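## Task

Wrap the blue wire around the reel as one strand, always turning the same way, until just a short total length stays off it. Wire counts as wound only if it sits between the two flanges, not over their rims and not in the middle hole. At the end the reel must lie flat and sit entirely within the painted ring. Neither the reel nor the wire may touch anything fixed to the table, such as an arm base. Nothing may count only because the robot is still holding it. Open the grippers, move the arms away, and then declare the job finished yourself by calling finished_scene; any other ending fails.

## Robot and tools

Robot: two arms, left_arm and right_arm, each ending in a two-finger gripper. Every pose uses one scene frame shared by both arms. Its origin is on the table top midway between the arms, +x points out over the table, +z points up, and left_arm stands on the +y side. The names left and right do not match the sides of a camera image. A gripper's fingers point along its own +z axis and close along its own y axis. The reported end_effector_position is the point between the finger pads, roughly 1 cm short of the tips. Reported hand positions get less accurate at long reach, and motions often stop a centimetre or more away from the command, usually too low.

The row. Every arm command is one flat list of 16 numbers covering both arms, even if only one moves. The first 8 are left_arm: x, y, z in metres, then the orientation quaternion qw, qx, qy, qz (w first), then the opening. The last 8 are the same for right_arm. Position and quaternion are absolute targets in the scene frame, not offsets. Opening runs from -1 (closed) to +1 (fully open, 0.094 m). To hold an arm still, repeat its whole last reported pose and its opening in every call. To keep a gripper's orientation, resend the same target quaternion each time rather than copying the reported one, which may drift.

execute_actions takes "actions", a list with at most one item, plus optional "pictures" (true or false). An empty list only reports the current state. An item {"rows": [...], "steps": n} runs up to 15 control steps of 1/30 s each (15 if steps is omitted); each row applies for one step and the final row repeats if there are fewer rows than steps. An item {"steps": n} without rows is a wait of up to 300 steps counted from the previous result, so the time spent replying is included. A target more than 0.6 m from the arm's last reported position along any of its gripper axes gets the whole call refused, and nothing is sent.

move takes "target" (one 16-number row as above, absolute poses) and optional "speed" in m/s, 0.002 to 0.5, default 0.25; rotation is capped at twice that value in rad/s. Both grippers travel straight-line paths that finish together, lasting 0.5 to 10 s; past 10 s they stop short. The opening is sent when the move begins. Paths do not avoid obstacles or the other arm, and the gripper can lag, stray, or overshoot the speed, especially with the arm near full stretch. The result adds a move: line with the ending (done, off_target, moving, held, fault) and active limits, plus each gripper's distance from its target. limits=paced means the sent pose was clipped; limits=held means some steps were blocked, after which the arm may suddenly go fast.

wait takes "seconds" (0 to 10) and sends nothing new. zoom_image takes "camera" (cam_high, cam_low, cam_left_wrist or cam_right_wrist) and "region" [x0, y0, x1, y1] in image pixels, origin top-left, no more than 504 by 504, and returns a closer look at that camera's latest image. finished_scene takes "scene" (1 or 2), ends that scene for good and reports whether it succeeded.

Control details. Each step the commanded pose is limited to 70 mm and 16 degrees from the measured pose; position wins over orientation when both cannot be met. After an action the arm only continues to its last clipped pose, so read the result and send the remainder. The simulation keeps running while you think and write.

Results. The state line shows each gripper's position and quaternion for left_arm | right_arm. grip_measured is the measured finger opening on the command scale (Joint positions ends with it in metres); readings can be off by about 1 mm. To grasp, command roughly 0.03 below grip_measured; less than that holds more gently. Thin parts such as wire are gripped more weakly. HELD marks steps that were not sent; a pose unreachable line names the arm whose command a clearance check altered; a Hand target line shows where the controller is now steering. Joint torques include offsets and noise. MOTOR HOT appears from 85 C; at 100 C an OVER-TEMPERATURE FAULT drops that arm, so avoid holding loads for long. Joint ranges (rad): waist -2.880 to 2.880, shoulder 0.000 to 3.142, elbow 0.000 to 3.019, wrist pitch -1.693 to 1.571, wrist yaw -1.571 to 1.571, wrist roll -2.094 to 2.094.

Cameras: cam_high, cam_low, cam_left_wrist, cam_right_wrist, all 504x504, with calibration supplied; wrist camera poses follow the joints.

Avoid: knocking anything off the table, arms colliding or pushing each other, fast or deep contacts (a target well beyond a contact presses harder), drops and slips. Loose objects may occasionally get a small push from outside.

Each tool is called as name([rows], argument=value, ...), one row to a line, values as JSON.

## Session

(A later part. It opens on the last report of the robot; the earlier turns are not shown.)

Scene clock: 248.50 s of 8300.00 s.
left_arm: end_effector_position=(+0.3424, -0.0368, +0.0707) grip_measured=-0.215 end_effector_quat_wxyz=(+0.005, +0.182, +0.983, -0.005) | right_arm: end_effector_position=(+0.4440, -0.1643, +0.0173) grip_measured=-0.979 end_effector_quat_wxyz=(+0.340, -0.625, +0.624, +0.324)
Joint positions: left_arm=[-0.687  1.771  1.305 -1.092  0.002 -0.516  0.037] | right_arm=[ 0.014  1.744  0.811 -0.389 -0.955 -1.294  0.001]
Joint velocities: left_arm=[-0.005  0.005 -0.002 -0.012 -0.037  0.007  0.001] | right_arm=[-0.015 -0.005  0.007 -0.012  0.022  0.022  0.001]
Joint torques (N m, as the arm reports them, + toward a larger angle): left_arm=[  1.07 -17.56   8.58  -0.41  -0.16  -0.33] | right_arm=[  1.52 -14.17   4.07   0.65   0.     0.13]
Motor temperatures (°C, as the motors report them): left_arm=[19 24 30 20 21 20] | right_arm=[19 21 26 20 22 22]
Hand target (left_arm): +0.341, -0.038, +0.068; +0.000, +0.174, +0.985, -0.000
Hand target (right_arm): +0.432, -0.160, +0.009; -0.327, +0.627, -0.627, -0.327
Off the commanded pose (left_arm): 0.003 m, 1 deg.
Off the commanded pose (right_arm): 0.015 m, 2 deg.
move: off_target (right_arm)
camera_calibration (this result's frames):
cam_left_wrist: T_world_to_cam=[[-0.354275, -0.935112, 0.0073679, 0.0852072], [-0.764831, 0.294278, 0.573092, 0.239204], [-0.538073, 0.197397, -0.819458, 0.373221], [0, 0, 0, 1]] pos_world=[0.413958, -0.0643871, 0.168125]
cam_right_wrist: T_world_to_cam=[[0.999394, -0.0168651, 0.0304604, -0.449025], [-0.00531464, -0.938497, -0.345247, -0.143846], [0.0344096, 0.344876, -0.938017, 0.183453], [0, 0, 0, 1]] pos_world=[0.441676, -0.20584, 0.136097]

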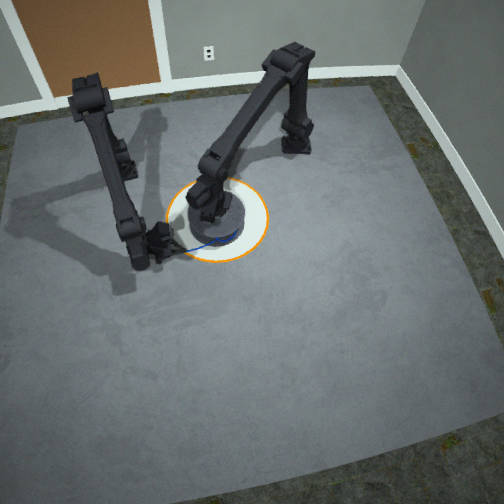

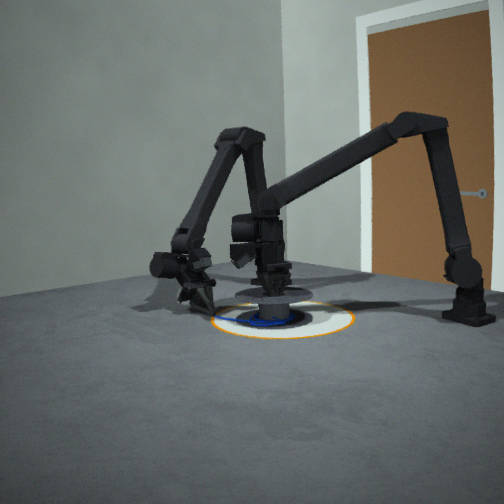

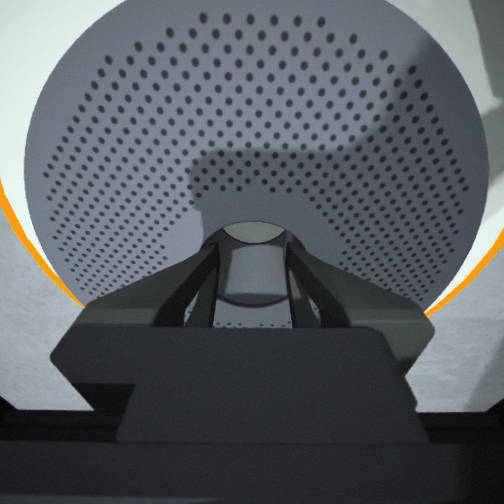

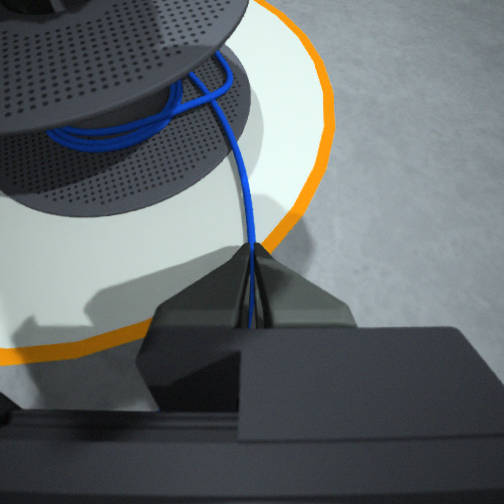

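execute_actions(actions=[])

Scene clock: 257.70 s of 8300.00 s.
left_arm: end_effector_position=(+0.3424, -0.0368, +0.0707) grip_measured=-0.215 end_effector_quat_wxyz=(+0.005, +0.182, +0.983, -0.005) | right_arm: end_effector_position=(+0.4440, -0.1643, +0.0173) grip_measured=-0.979 end_effector_quat_wxyz=(+0.340, -0.625, +0.624, +0.324)
Joint positions: left_arm=[-0.687  1.771  1.305 -1.092  0.002 -0.516  0.037] | right_arm=[ 0.014  1.744  0.811 -0.389 -0.955 -1.294  0.001]
Joint velocities: left_arm=[-0.005 -0.015 -0.002  0.007 -0.037  0.037  0.   ] | right_arm=[-0.005  0.024  0.007  0.002  0.007 -0.007 -0.001]
Joint torques (N m, as the arm reports them, + toward a larger angle): left_arm=[  1.07 -17.57   8.6   -0.4   -0.16  -0.33] | right_arm=[  1.52 -14.17   4.07   0.64   0.     0.13]
Motor temperatures (°C, as the motors report them): left_arm=[19 24 30 20 21 20] | right_arm=[19 22 26 20 22 22]
Hand target (left_arm): +0.341, -0.038, +0.068; +0.000, +0.174, +0.985, -0.000
Hand target (right_arm): +0.432, -0.160, +0.009; -0.327, +0.627, -0.627, -0.327
Off the commanded pose (left_arm): 0.003 m, 1 deg.
Off the commanded pose (right_arm): 0.015 m, 2 deg.
Steps of this call (steps 1 to 90: nothing new was sent; then 6.20 s passed at rest). Readings (end_effector_position):
1: left_arm (+0.3424, -0.0368, +0.0707) | right_arm (+0.4440, -0.1643, +0.0173)
2: left_arm (+0.3424, -0.0368, +0.0707) | right_arm (+0.4440, -0.1643, +0.0173)
4: left_arm (+0.3424, -0.0368, +0.0707) | right_arm (+0.4440, -0.1643, +0.0173)
8: left_arm (+0.3424, -0.0368, +0.0707) | right_arm (+0.4440, -0.1643, +0.0173)
90: the state above
camera_calibration (this result's frames):
cam_left_wrist: T_world_to_cam=[[-0.354275, -0.935112, 0.0073679, 0.0852072], [-0.764831, 0.294278, 0.573092, 0.239204], [-0.538073, 0.197397, -0.819458, 0.373221], [0, 0, 0, 1]] pos_world=[0.413958, -0.0643871, 0.168125]
cam_right_wrist: T_world_to_cam=[[0.999394, -0.0168651, 0.0304604, -0.449025], [-0.00531464, -0.938497, -0.345247, -0.143846], [0.0344096, 0.344876, -0.938017, 0.183453], [0, 0, 0, 1]] pos_world=[0.441676, -0.20584, 0.136097]

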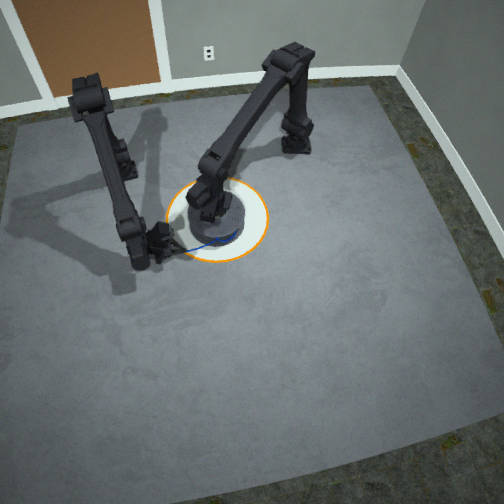

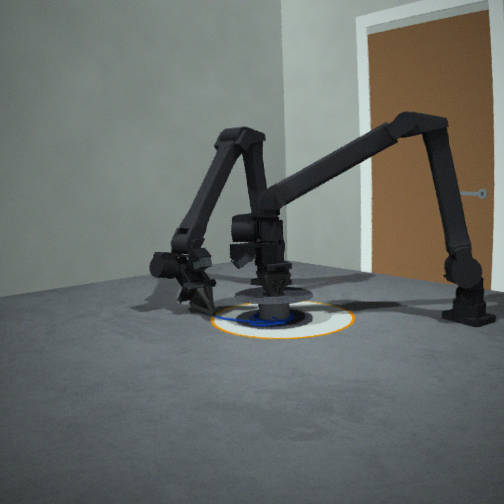

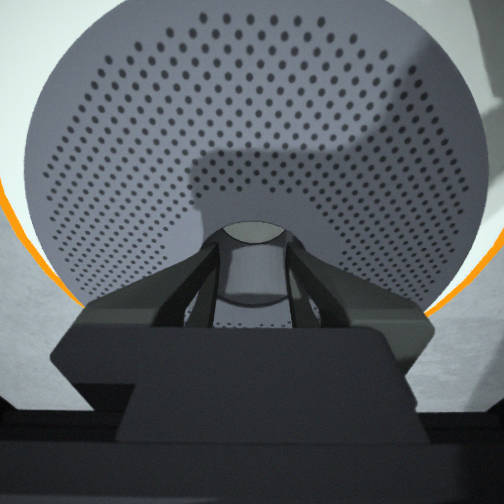

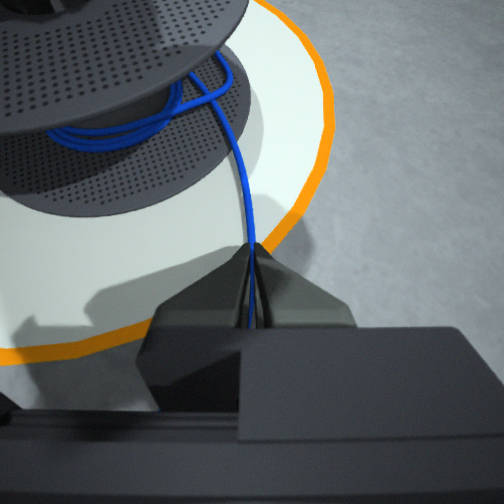

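move(target=[0.341,-0.038,0.068,0,0.174,0.985,0,-0.2,0.425,-0.185,0.03,0.327,-0.627,0.627,0.327,-1], speed=0.1)

move(target=[0.341,-0.038,0.068,0,0.174,0.985,0,-0.2,0.415,-0.19,0.03,0.462,0,0.887,0,-1], speed=0.3)

Scene clock: 261.60 s of 8300.00 s.
left_arm: end_effector_position=(+0.3424, -0.0368, +0.0707) grip_measured=-0.215 end_effector_quat_wxyz=(+0.005, +0.182, +0.983, -0.005) | right_arm: end_effector_position=(+0.4256, -0.1787, +0.0259) grip_measured=-0.979 end_effector_quat_wxyz=(+0.324, -0.626, +0.627, +0.332)
Joint positions: left_arm=[-0.687  1.771  1.305 -1.092  0.002 -0.516  0.037] | right_arm=[-0.015  1.699  0.794 -0.512 -0.956 -1.37   0.001]
Joint velocities: left_arm=[-0.024  0.005 -0.012  0.002  0.022 -0.022 -0.   ] | right_arm=[ 0.005  0.005 -0.022  0.017  0.095  0.022 -0.   ]
Joint torques (N m, as the arm reports them, + toward a larger angle): left_arm=[  1.03 -17.51   8.6   -0.41  -0.16  -0.33] | right_arm=[ -1.4  -15.26   5.39  -0.12  -0.4   -0.07]
Motor temperatures (°C, as the motors report them): left_arm=[19 24 30 20 21 20] | right_arm=[19 22 25 20 22 22]
Hand target (left_arm): +0.341, -0.038, +0.068; +0.000, +0.174, +0.985, -0.000
Hand target (right_arm): +0.425, -0.185, +0.030; -0.327, +0.627, -0.627, -0.327
Off the commanded pose (left_arm): 0.003 m, 1 deg.
Off the commanded pose (right_arm): 0.008 m, 1 deg.
After step 90, 0.10 s passed at rest.
move: done
camera_calibration (this result's frames):
cam_left_wrist: T_world_to_cam=[[-0.354275, -0.935112, 0.0073679, 0.0852072], [-0.764831, 0.294278, 0.573092, 0.239204], [-0.538073, 0.197397, -0.819458, 0.373221], [0, 0, 0, 1]] pos_world=[0.413958, -0.0643871, 0.168125]
cam_right_wrist: T_world_to_cam=[[0.999998, -0.00211031, -0.000435949, -0.428008], [-0.00213478, -0.942624, -0.333851, -0.15686], [0.000293593, 0.333851, -0.942626, 0.209882], [0, 0, 0, 1]] pos_world=[0.427611, -0.218833, 0.145286]

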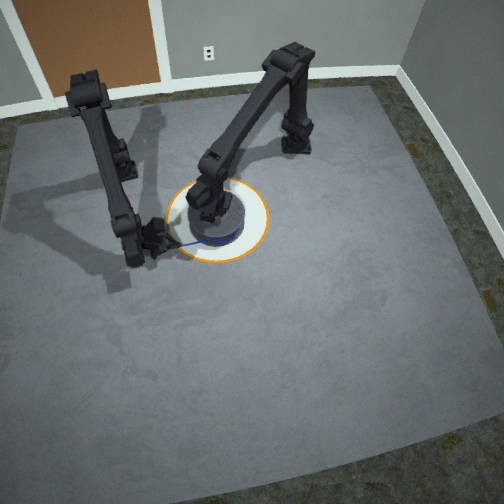

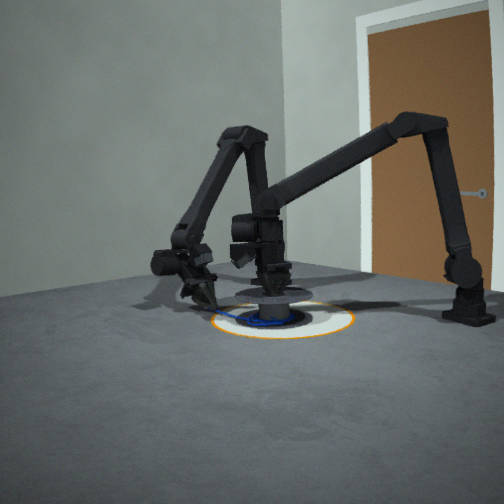

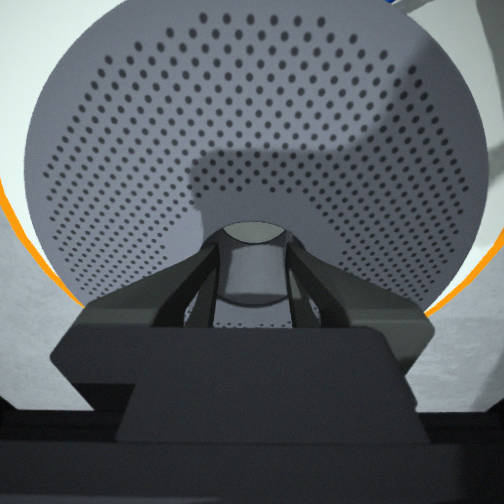

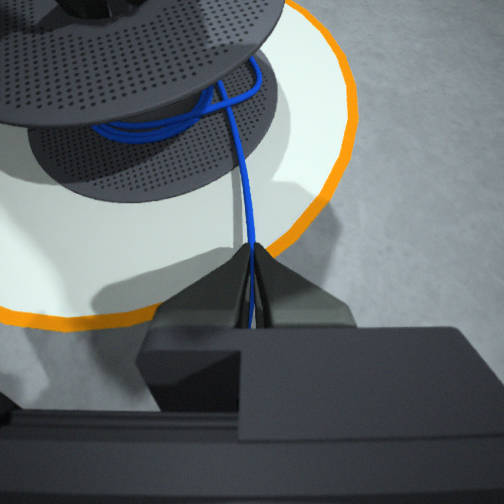

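Scene clock: 264.83 s of 8300.00 s.
left_arm: end_effector_position=(+0.3424, -0.0368, +0.0707) grip_measured=-0.215 end_effector_quat_wxyz=(+0.005, +0.182, +0.983, -0.005) | right_arm: end_effector_position=(+0.4036, -0.2022, +0.0164) grip_measured=-0.980 end_effector_quat_wxyz=(+0.447, -0.012, +0.894, -0.015)
Joint positions: left_arm=[-0.687  1.771  1.305 -1.092  0.002 -0.516  0.037] | right_arm=[0.512 1.48  0.364 0.352 0.518 0.395 0.001]
Joint velocities: left_arm=[-0.005 -0.005 -0.007 -0.007  0.022  0.022 -0.   ] | right_arm=[-0.015 -0.005 -0.002 -0.002  0.022  0.007 -0.001]
Joint torques (N m, as the arm reports them, + toward a larger angle): left_arm=[  1.07 -17.59   8.6   -0.41  -0.16  -0.33] | right_arm=[ 0.92 -9.57  8.55  0.86  0.44  0.18]
Motor temperatures (°C, as the motors report them): left_arm=[19 24 30 20 21 20] | right_arm=[19 22 25 20 22 22]
Hand target (left_arm): +0.341, -0.038, +0.068; +0.000, +0.174, +0.985, +0.000
Hand target (right_arm): +0.414, -0.189, +0.028; +0.457, -0.006, +0.889, -0.004
Off the commanded pose (left_arm): 0.003 m, 1 deg.
Off the commanded pose (right_arm): 0.022 m, 3 deg.
move: off_target (right_arm)
camera_calibration (this result's frames):
cam_left_wrist: T_world_to_cam=[[-0.354275, -0.935112, 0.0073679, 0.0852072], [-0.764831, 0.294278, 0.573092, 0.239204], [-0.538073, 0.197397, -0.819458, 0.373221], [0, 0, 0, 1]] pos_world=[0.413958, -0.0643871, 0.168125]
cam_right_wrist: T_world_to_cam=[[0.000904273, -0.998845, 0.0480413, -0.205142], [-0.954623, -0.0151697, -0.29743, 0.389091], [0.297815, -0.0455924, -0.953534, 0.012069], [0, 0, 0, 1]] pos_world=[0.368026, -0.198452, 0.137091]

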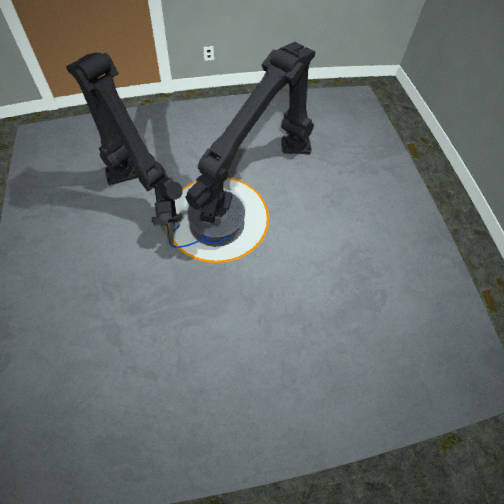

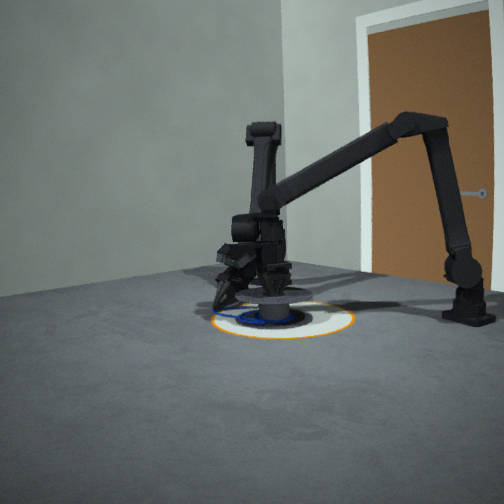

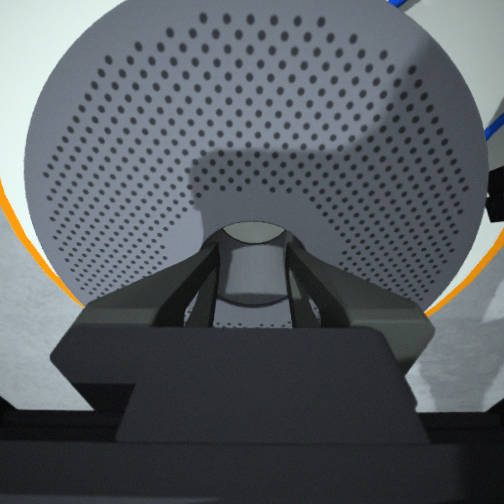

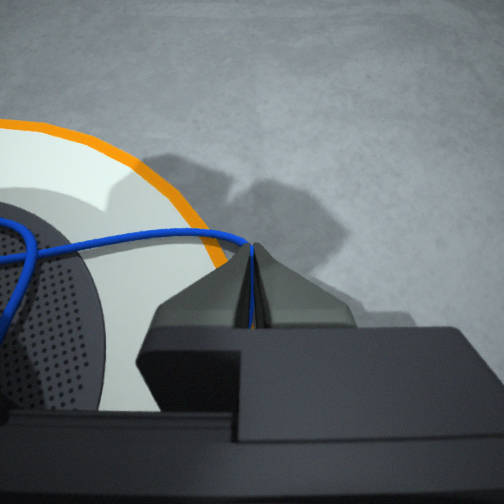

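Add tension by rotating reel CCW a bit, then release.

move(target=[0.341,-0.038,0.068,0,0,1,0,-0.2,0.41,-0.2,0.03,0.462,0,0.887,0,-1], speed=0.2)

move(target=[0.341,-0.038,0.068,0,0,1,0,-0.2,0.41,-0.2,0.03,0.462,0,0.887,0,-0.6])

move(target=[0.341,-0.038,0.068,0,0,1,0,-0.2,0.40,-0.24,0.12,0.327,-0.627,0.627,0.327,-0.6], speed=0.3)

Scene clock: 268.87 s of 8300.00 s.
left_arm: end_effector_position=(+0.3423, -0.0370, +0.0707) grip_measured=-0.214 end_effector_quat_wxyz=(+0.003, +0.010, +1.000, -0.006) | right_arm: end_effector_position=(+0.4045, -0.2001, +0.0208) grip_measured=-0.980 end_effector_quat_wxyz=(+0.450, -0.010, +0.893, -0.008)
Joint positions: left_arm=[-0.687  1.771  1.305 -1.092  0.003 -0.861  0.037] | right_arm=[0.512 1.466 0.364 0.352 0.51  0.398 0.001]
Joint velocities: left_arm=[ 0.005  0.005  0.027  0.002 -0.051  0.037 -0.001] | right_arm=[ 0.005  0.005 -0.017 -0.002 -0.022 -0.007 -0.   ]
Joint torques (N m, as the arm reports them, + toward a larger angle): left_arm=[  1.06 -17.61   8.57  -0.43  -0.23  -0.36] | right_arm=[ -0.88 -10.6    5.68   1.89   0.27   0.09]
Motor temperatures (°C, as the motors report them): left_arm=[19 24 30 20 21 20] | right_arm=[19 22 26 20 22 22]
Hand target (left_arm): +0.341, -0.038, +0.068; +0.000, +0.000, +1.000, +0.000
Hand target (right_arm): +0.410, -0.200, +0.030; +0.462, -0.000, +0.887, -0.000
Off the commanded pose (left_arm): 0.003 m, 1 deg.
Off the commanded pose (right_arm): 0.011 m, 2 deg.
move: off_target (right_arm)
camera_calibration (this result's frames):
cam_left_wrist: T_world_to_cam=[[-0.0172994, -0.999787, 0.0112424, -0.0329652], [-0.816863, 0.0206165, 0.576463, 0.246582], [-0.576572, 0.000788925, -0.817046, 0.378904], [0, 0, 0, 1]] pos_world=[0.419319, -0.0383408, 0.167808]
cam_right_wrist: T_world_to_cam=[[0.00432112, -0.999433, 0.0334044, -0.204457], [-0.952299, -0.0143058, -0.304832, 0.390661], [0.305137, -0.0304937, -0.95182, 0.0161322], [0, 0, 0, 1]] pos_world=[0.367987, -0.198261, 0.141271]

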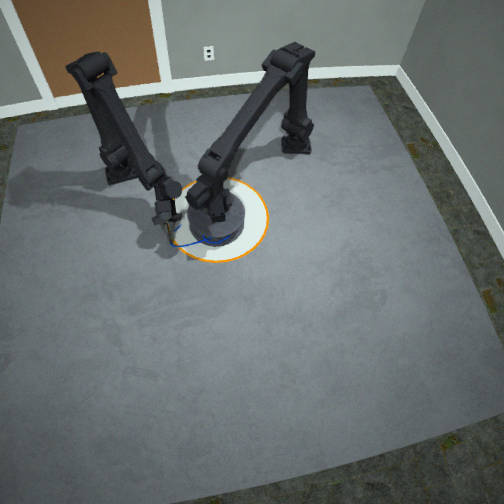

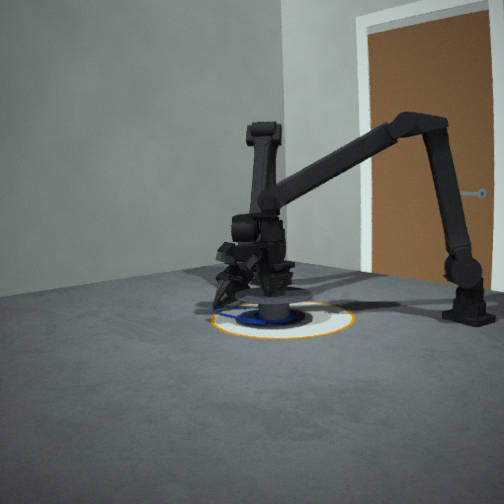

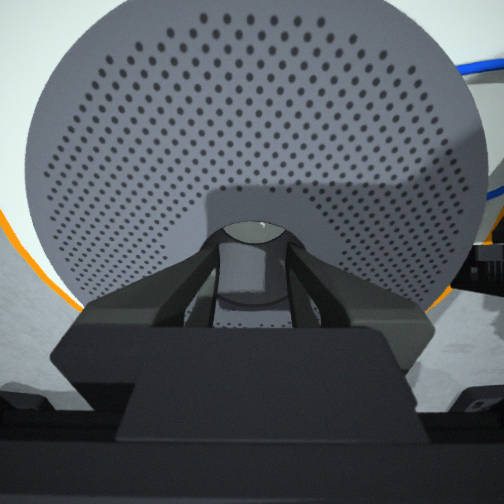

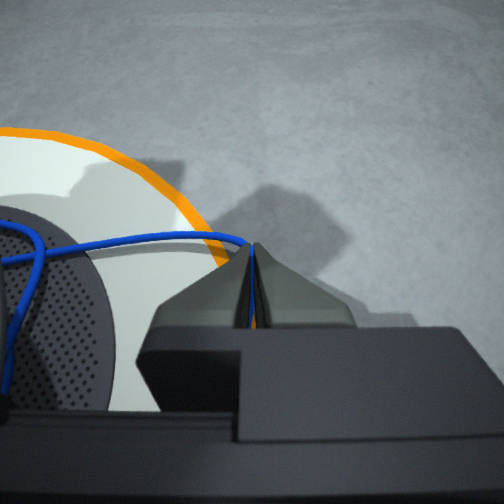

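Scene clock: 269.57 s of 8300.00 s.
left_arm: end_effector_position=(+0.3421, -0.0371, +0.0707) grip_measured=-0.214 end_effector_quat_wxyz=(+0.003, +0.008, +1.000, -0.006) | right_arm: end_effector_position=(+0.4045, -0.2001, +0.0208) grip_measured=-0.602 end_effector_quat_wxyz=(+0.450, -0.010, +0.893, -0.008)
Joint positions: left_arm=[-0.687  1.771  1.305 -1.092  0.004 -0.867  0.037] | right_arm=[0.512 1.466 0.364 0.352 0.51  0.398 0.019]
Joint velocities: left_arm=[ 0.005 -0.005 -0.017 -0.002 -0.022 -0.037 -0.001] | right_arm=[ 0.005  0.015 -0.022 -0.002 -0.007 -0.037 -0.   ]
Joint torques (N m, as the arm reports them, + toward a larger angle): left_arm=[  1.09 -17.53   8.59  -0.44  -0.25  -0.3 ] | right_arm=[ -0.86 -10.56   5.68   1.88   0.26   0.09]
Motor temperatures (°C, as the motors report them): left_arm=[19 24 30 20 21 20] | right_arm=[19 22 26 20 22 22]
Hand target (left_arm): +0.341, -0.038, +0.068; +0.000, -0.000, +1.000, -0.000
Hand target (right_arm): +0.410, -0.200, +0.030; +0.462, -0.000, +0.887, -0.000
Off the commanded pose (left_arm): 0.003 m, 1 deg.
Off the commanded pose (right_arm): 0.011 m, 2 deg.
move: off_target (right_arm)
camera_calibration (this result's frames):
cam_left_wrist: T_world_to_cam=[[-0.0119641, -0.999856, 0.012015, -0.0349754], [-0.816416, 0.0167054, 0.577223, 0.246108], [-0.577341, -0.00290328, -0.816498, 0.378905], [0, 0, 0, 1]] pos_world=[0.419265, -0.0379817, 0.167736]
cam_right_wrist: T_world_to_cam=[[0.00432112, -0.999433, 0.0334044, -0.204457], [-0.952299, -0.0143058, -0.304832, 0.390661], [0.305137, -0.0304937, -0.95182, 0.0161322], [0, 0, 0, 1]] pos_world=[0.367987, -0.198261, 0.141271]

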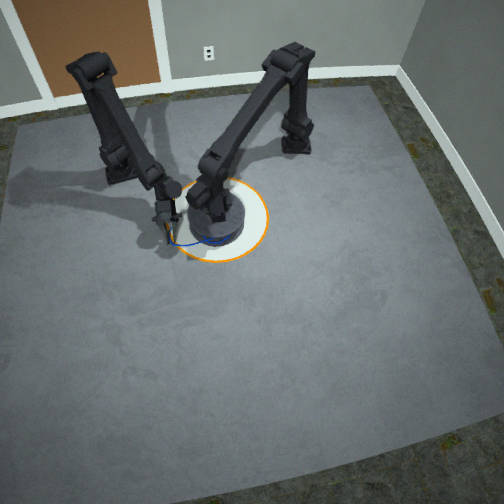

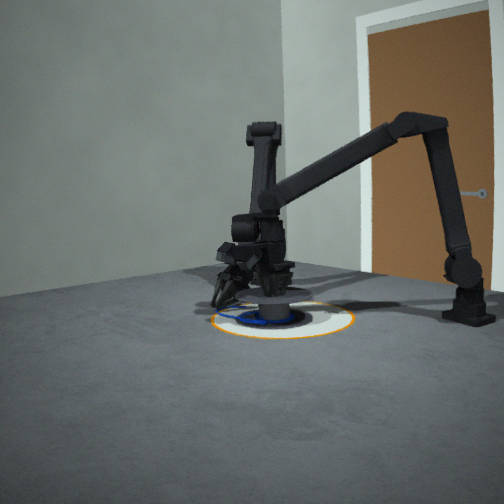

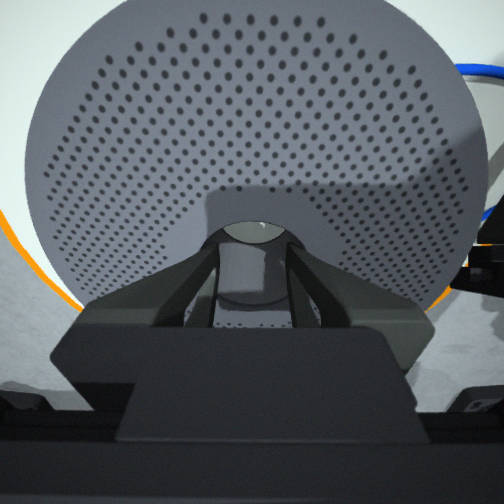

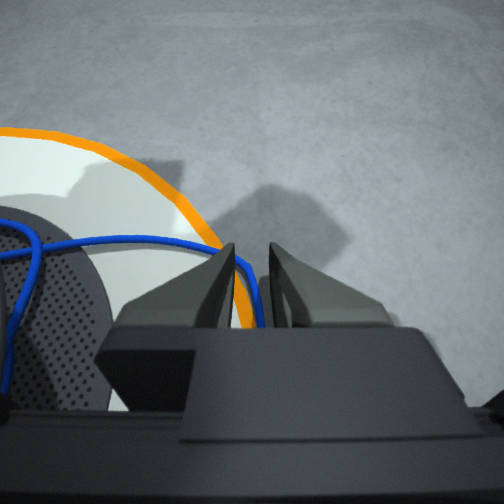

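Scene clock: 272.93 s of 8300.00 s.
left_arm: end_effector_position=(+0.3421, -0.0371, +0.0707) grip_measured=-0.214 end_effector_quat_wxyz=(+0.003, +0.007, +1.000, -0.006) | right_arm: end_effector_position=(+0.3796, -0.2353, +0.1138) grip_measured=-0.602 end_effector_quat_wxyz=(+0.326, -0.621, +0.628, +0.336)
Joint positions: left_arm=[-0.687  1.771  1.305 -1.092  0.004 -0.867  0.037] | right_arm=[-0.169  1.432  0.783 -0.988 -0.973 -1.629  0.019]
Joint velocities: left_arm=[ 0.005 -0.015  0.007  0.002 -0.022 -0.066 -0.001] | right_arm=[-0.005 -0.015  0.012 -0.007 -0.11  -0.037  0.   ]
Joint torques (N m, as the arm reports them, + toward a larger angle): left_arm=[  1.01 -17.55   8.58  -0.44  -0.27  -0.31] | right_arm=[-1.38 -9.54 11.73 -0.5  -0.54 -0.05]
Motor temperatures (°C, as the motors report them): left_arm=[19 24 30 20 21 20] | right_arm=[19 21 26 20 22 22]
Hand target (left_arm): +0.341, -0.038, +0.068; +0.000, +0.000, +1.000, +0.000
Hand target (right_arm): +0.398, -0.241, +0.123; -0.336, +0.625, -0.625, -0.325
Off the commanded pose (left_arm): 0.003 m, 1 deg.
Off the commanded pose (right_arm): 0.022 m, 1 deg.
move: off_target (right_arm)
camera_calibration (this result's frames):
cam_left_wrist: T_world_to_cam=[[-0.0112012, -0.999865, 0.0120192, -0.0352371], [-0.816423, 0.016085, 0.577231, 0.246087], [-0.577346, -0.00334708, -0.816493, 0.37889], [0, 0, 0, 1]] pos_world=[0.419267, -0.0379224, 0.167735]
cam_right_wrist: T_world_to_cam=[[0.999927, -0.00873609, -0.0083599, -0.38269], [-0.0110723, -0.939377, -0.342707, -0.175798], [-0.00485918, 0.342774, -0.939405, 0.315305], [0, 0, 0, 1]] pos_world=[0.382248, -0.276562, 0.232752]

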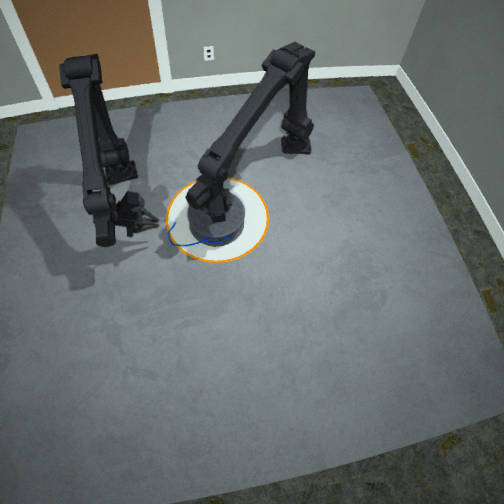

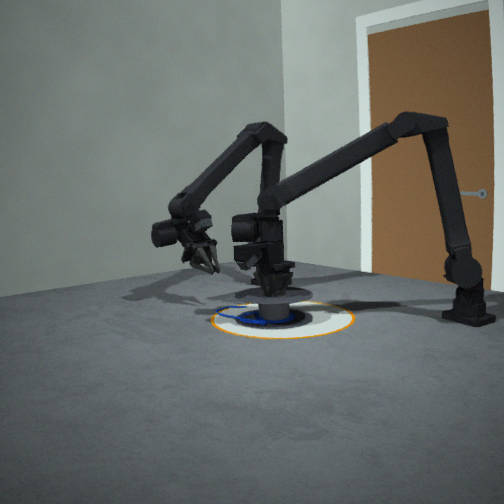

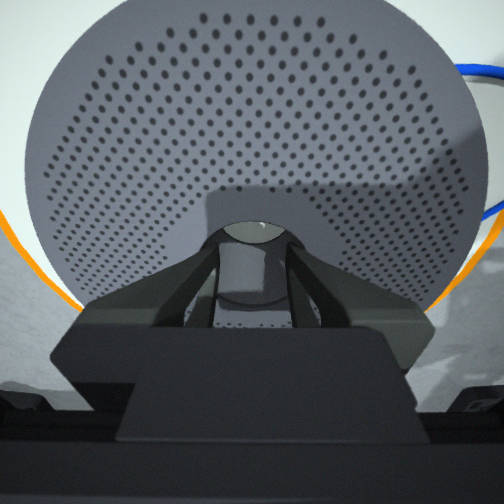

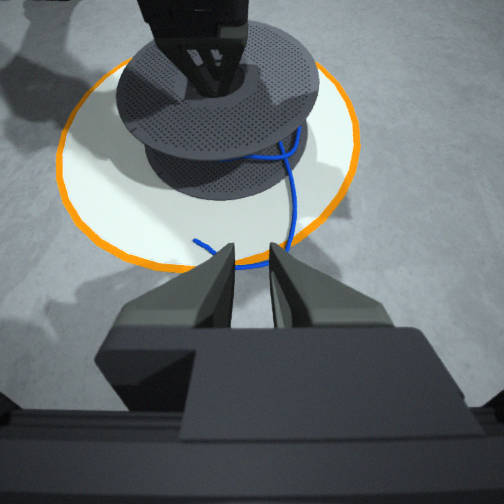

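move(target=[0.341,-0.038,0.068,0,0,1,0,-0.2,0.43,-0.15,0.05,0.327,-0.627,0.627,0.327,-0.6])

move(target=[0.341,-0.038,0.068,0,0,1,0,-0.2,0.425,-0.148,0.01,0.327,-0.627,0.627,0.327,-0.6], speed=0.08)

Scene clock: 278.53 s of 8300.00 s.
left_arm: end_effector_position=(+0.3421, -0.0371, +0.0707) grip_measured=-0.214 end_effector_quat_wxyz=(+0.003, +0.007, +1.000, -0.006) | right_arm: end_effector_position=(+0.4164, -0.1554, +0.0418) grip_measured=-0.602 end_effector_quat_wxyz=(+0.313, -0.625, +0.631, +0.337)
Joint positions: left_arm=[-0.687  1.771  1.305 -1.092  0.004 -0.867  0.037] | right_arm=[ 0.051  1.645  0.783 -0.495 -0.939 -1.266  0.019]
Joint velocities: left_arm=[ 0.005 -0.024  0.012  0.002 -0.022 -0.051 -0.   ] | right_arm=[-0.005 -0.015  0.012  0.007 -0.037  0.037  0.001]
Joint torques (N m, as the arm reports them, + toward a larger angle): left_arm=[  1.07 -17.58   8.59  -0.43  -0.26  -0.31] | right_arm=[  0.24 -13.38   8.92   0.96  -0.41   0.17]
Motor temperatures (°C, as the motors report them): left_arm=[19 24 30 20 21 20] | right_arm=[19 21 27 20 22 22]
Hand target (left_arm): +0.341, -0.038, +0.068; +0.000, +0.000, +1.000, -0.000
Hand target (right_arm): +0.430, -0.151, +0.050; -0.326, +0.628, -0.626, -0.328
Off the commanded pose (left_arm): 0.003 m, 1 deg.
Off the commanded pose (right_arm): 0.017 m, 2 deg.
After step 90, 1.47 s passed at rest.
move: off_target (right_arm)
camera_calibration (this result's frames):
cam_left_wrist: T_world_to_cam=[[-0.0112012, -0.999865, 0.0120192, -0.0352371], [-0.816423, 0.016085, 0.577231, 0.246087], [-0.577346, -0.00334708, -0.816493, 0.37889], [0, 0, 0, 1]] pos_world=[0.419267, -0.0379224, 0.167735]
cam_right_wrist: T_world_to_cam=[[0.999713, 0.000142238, -0.0239701, -0.417278], [-0.00765411, -0.945738, -0.324839, -0.128149], [-0.0227157, 0.324929, -0.945465, 0.22531], [0, 0, 0, 1]] pos_world=[0.421296, -0.194346, 0.161392]

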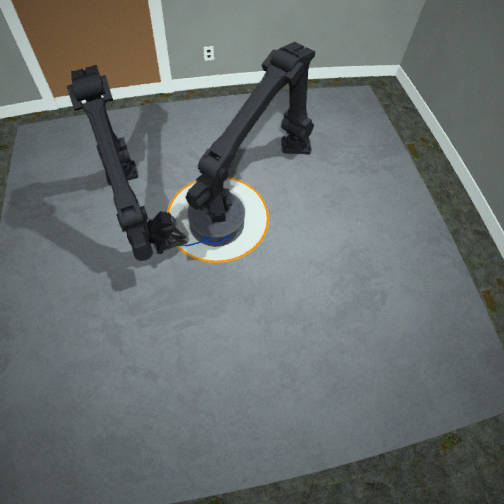

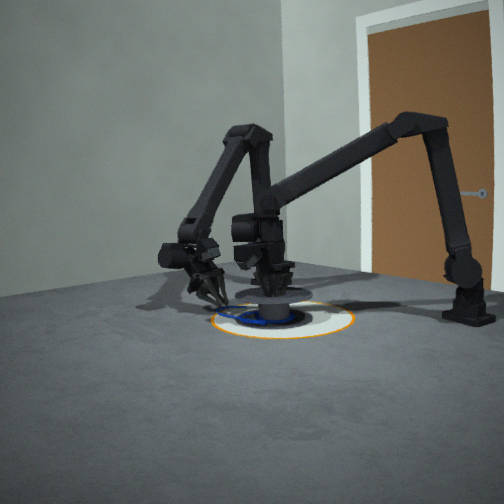

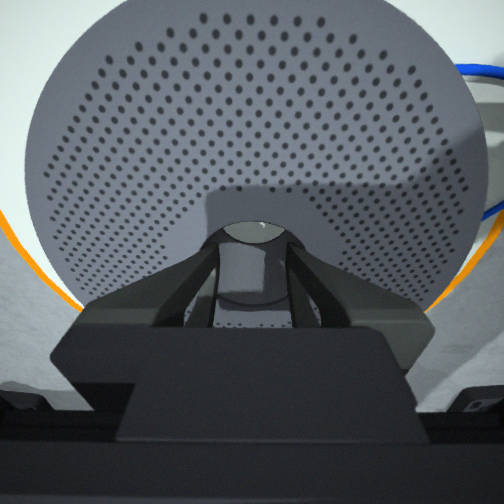

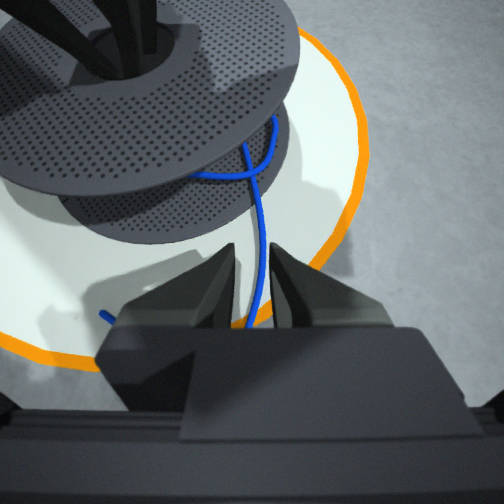

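Scene clock: 279.30 s of 8300.00 s.
left_arm: end_effector_position=(+0.3421, -0.0371, +0.0707) grip_measured=-0.214 end_effector_quat_wxyz=(+0.003, +0.007, +1.000, -0.006) | right_arm: end_effector_position=(+0.4304, -0.1522, +0.0196) grip_measured=-0.602 end_effector_quat_wxyz=(+0.335, -0.627, +0.625, +0.324)
Joint positions: left_arm=[-0.687  1.771  1.305 -1.092  0.004 -0.868  0.037] | right_arm=[ 0.051  1.713  0.777 -0.351 -0.941 -1.244  0.019]
Joint velocities: left_arm=[-0.005  0.005  0.002 -0.017 -0.037  0.007  0.001] | right_arm=[ 0.005 -0.015  0.002 -0.007 -0.007  0.022 -0.001]
Joint torques (N m, as the arm reports them, + toward a larger angle): left_arm=[  1.03 -17.51   8.57  -0.43  -0.26  -0.31] | right_arm=[  1.17 -12.52   5.24   1.16  -0.22   0.16]
Motor temperatures (°C, as the motors report them): left_arm=[19 24 30 20 21 20] | right_arm=[19 21 27 20 22 22]
Hand target (left_arm): +0.341, -0.038, +0.068; +0.000, -0.000, +1.000, -0.000
Hand target (right_arm): +0.425, -0.148, +0.010; -0.327, +0.627, -0.627, -0.327
Off the commanded pose (left_arm): 0.003 m, 1 deg.
Off the commanded pose (right_arm): 0.012 m, 1 deg.
move: off_target (right_arm)
camera_calibration (this result's frames):
cam_left_wrist: T_world_to_cam=[[-0.0108198, -0.999869, 0.0120214, -0.0353679], [-0.816426, 0.0157748, 0.577235, 0.246076], [-0.577349, -0.00356899, -0.81649, 0.378882], [0, 0, 0, 1]] pos_world=[0.419267, -0.0378928, 0.167735]
cam_right_wrist: T_world_to_cam=[[0.999622, -0.0113769, 0.0250101, -0.434539], [-0.00224715, -0.94105, -0.338261, -0.133646], [0.0273841, 0.338077, -0.94072, 0.184014], [0, 0, 0, 1]] pos_world=[0.429036, -0.192923, 0.138767]

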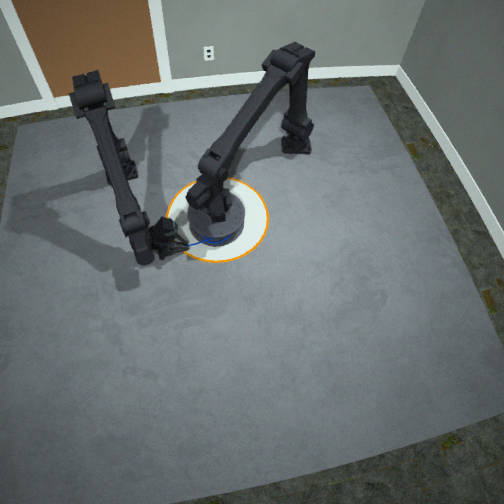

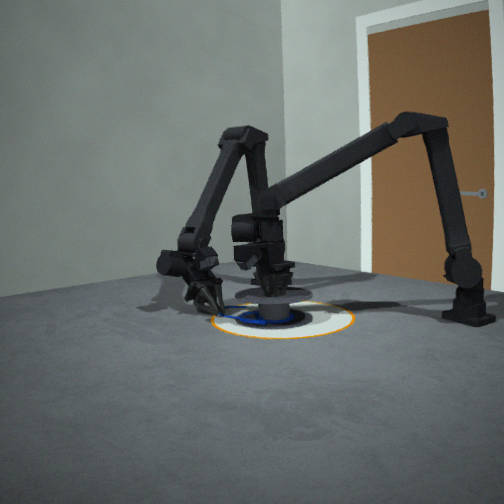

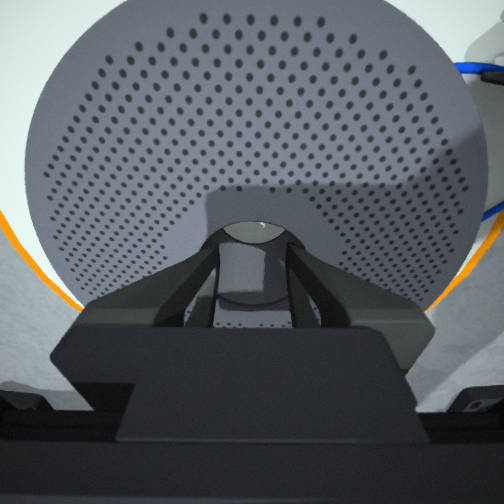

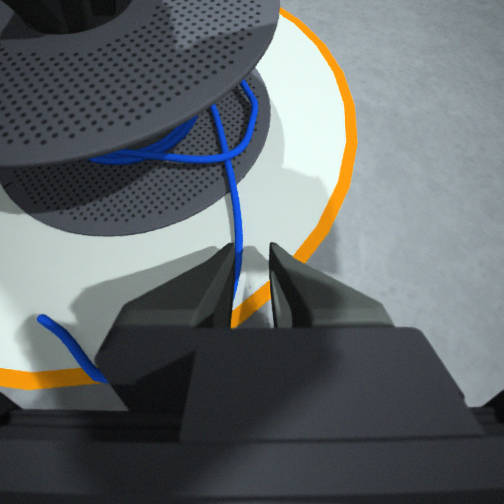

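move(target=[0.341,-0.038,0.068,0,0,1,0,-0.2,0.415,-0.148,0.008,0.327,-0.627,0.627,0.327,-0.5], speed=0.05)

move(target=[0.341,-0.038,0.068,0,0,1,0,-0.2,0.415,-0.148,0.008,0.327,-0.627,0.627,0.327,-1])

Scene clock: 283.23 s of 8300.00 s.
left_arm: end_effector_position=(+0.3421, -0.0371, +0.0707) grip_measured=-0.214 end_effector_quat_wxyz=(+0.003, +0.007, +1.000, -0.006) | right_arm: end_effector_position=(+0.4265, -0.1529, +0.0164) grip_measured=-0.502 end_effector_quat_wxyz=(+0.338, -0.625, +0.626, +0.323)
Joint positions: left_arm=[-0.687  1.771  1.305 -1.092  0.004 -0.868  0.037] | right_arm=[ 0.051  1.712  0.757 -0.319 -0.942 -1.232  0.023]
Joint velocities: left_arm=[-0.005 -0.015  0.002 -0.027 -0.007  0.007 -0.   ] | right_arm=[-0.005 -0.005 -0.007  0.007 -0.081  0.007 -0.001]
Joint torques (N m, as the arm reports them, + toward a larger angle): left_arm=[  1.07 -17.6    8.58  -0.43  -0.26  -0.31] | right_arm=[  1.71 -13.32   4.05   0.87  -0.11   0.15]
Motor temperatures (°C, as the motors report them): left_arm=[19 24 30 20 21 20] | right_arm=[19 21 27 20 22 22]
Hand target (left_arm): +0.341, -0.038, +0.068; +0.000, +0.000, +1.000, -0.000
Hand target (right_arm): +0.415, -0.148, +0.008; -0.327, +0.627, -0.627, -0.327
Off the commanded pose (left_arm): 0.003 m, 1 deg.
Off the commanded pose (right_arm): 0.015 m, 1 deg.
After step 90, 0.23 s passed at rest.
move: off_target (right_arm)
camera_calibration (this result's frames):
cam_left_wrist: T_world_to_cam=[[-0.0108198, -0.999869, 0.0120214, -0.0353679], [-0.816426, 0.0157748, 0.577235, 0.246076], [-0.577349, -0.00356899, -0.81649, 0.378882], [0, 0, 0, 1]] pos_world=[0.419267, -0.0378928, 0.167735]
cam_right_wrist: T_world_to_cam=[[0.999451, -0.0180342, 0.027797, -0.431493], [-0.00745096, -0.939747, -0.341789, -0.132858], [0.0322861, 0.341394, -0.939366, 0.1797], [0, 0, 0, 1]] pos_world=[0.424464, -0.193983, 0.135389]

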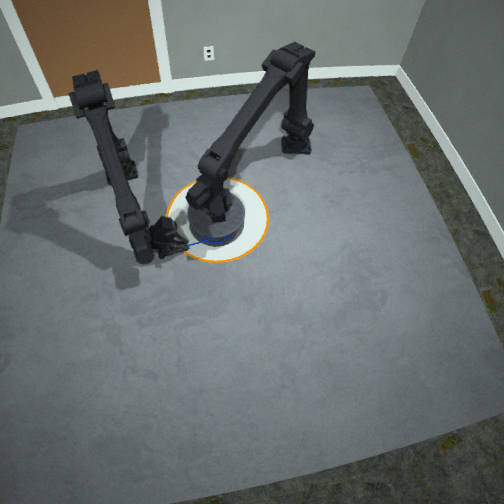

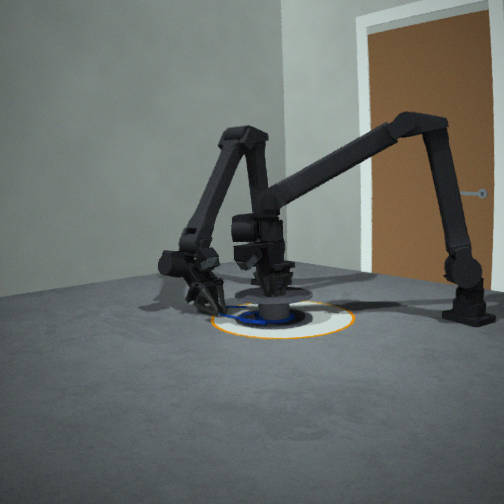

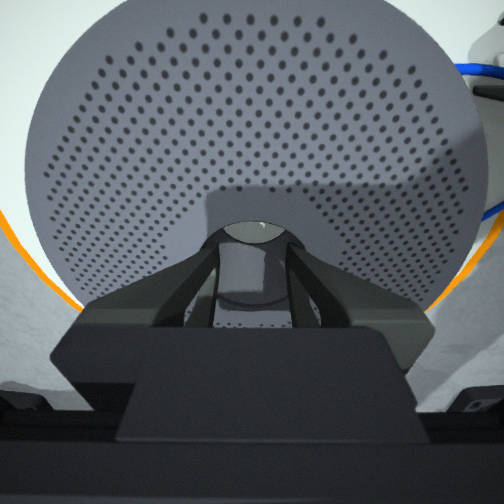

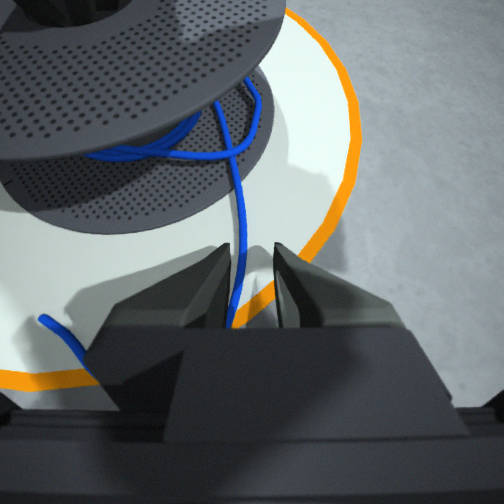

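Scene clock: 283.93 s of 8300.00 s.
left_arm: end_effector_position=(+0.3421, -0.0371, +0.0707) grip_measured=-0.214 end_effector_quat_wxyz=(+0.003, +0.007, +1.000, -0.006) | right_arm: end_effector_position=(+0.4259, -0.1524, +0.0166) grip_measured=-0.976 end_effector_quat_wxyz=(+0.339, -0.625, +0.625, +0.324)
Joint positions: left_arm=[-0.687  1.771  1.305 -1.092  0.004 -0.868  0.037] | right_arm=[ 0.052  1.712  0.756 -0.318 -0.944 -1.232  0.001]
Joint velocities: left_arm=[-0.005 -0.005  0.012 -0.007 -0.125  0.022  0.   ] | right_arm=[-0.005  0.015 -0.007  0.002  0.007 -0.007  0.   ]
Joint torques (N m, as the arm reports them, + toward a larger angle): left_arm=[  1.04 -17.54   8.58  -0.43  -0.26  -0.31] | right_arm=[  1.6  -13.28   4.16   0.9   -0.04   0.14]
Motor temperatures (°C, as the motors report them): left_arm=[19 24 30 20 21 20] | right_arm=[19 21 27 20 22 22]
Hand target (left_arm): +0.341, -0.038, +0.068; +0.000, +0.000, +1.000, -0.000
Hand target (right_arm): +0.415, -0.148, +0.008; -0.327, +0.627, -0.627, -0.327
Off the commanded pose (left_arm): 0.003 m, 1 deg.
Off the commanded pose (right_arm): 0.015 m, 1 deg.
move: off_target (right_arm)
camera_calibration (this result's frames):
cam_left_wrist: T_world_to_cam=[[-0.0108212, -0.999866, 0.0122671, -0.0354269], [-0.816256, 0.0159189, 0.577471, 0.245966], [-0.577589, -0.00376412, -0.816319, 0.378916], [0, 0, 0, 1]] pos_world=[0.419245, -0.0379114, 0.167713]
cam_right_wrist: T_world_to_cam=[[0.999466, -0.0166676, 0.0281018, -0.430752], [-0.00598815, -0.938971, -0.343944, -0.132829], [0.0321195, 0.343593, -0.938569, 0.180163], [0, 0, 0, 1]] pos_world=[0.42394, -0.193805, 0.135515]

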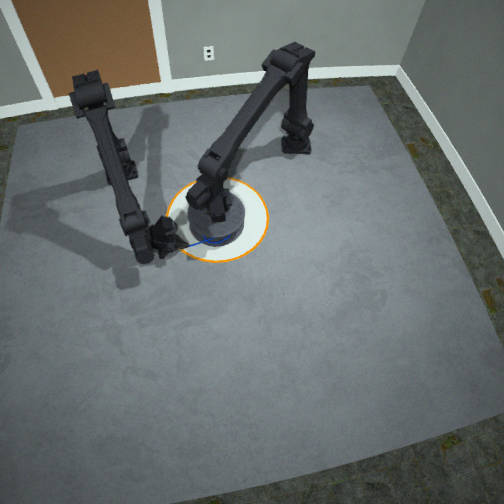

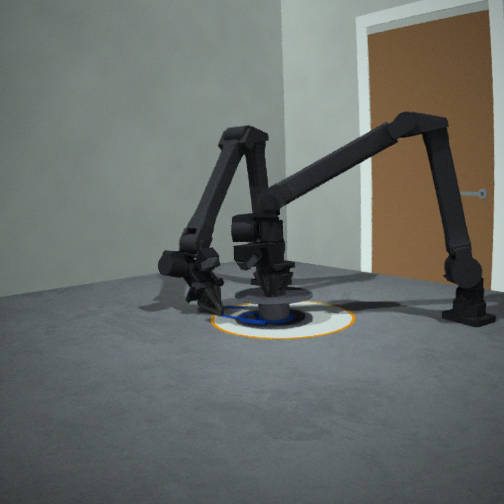

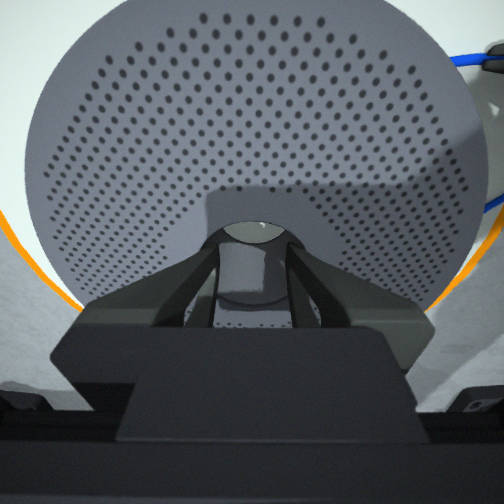

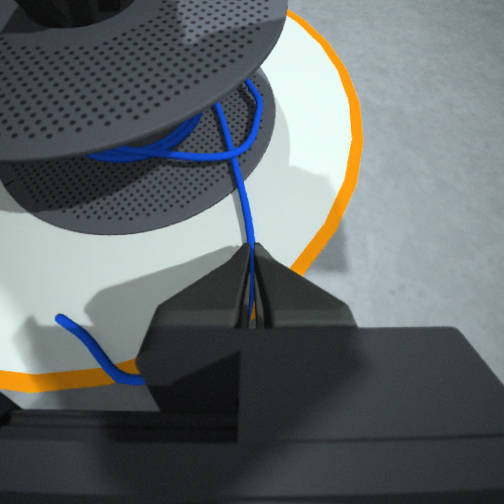

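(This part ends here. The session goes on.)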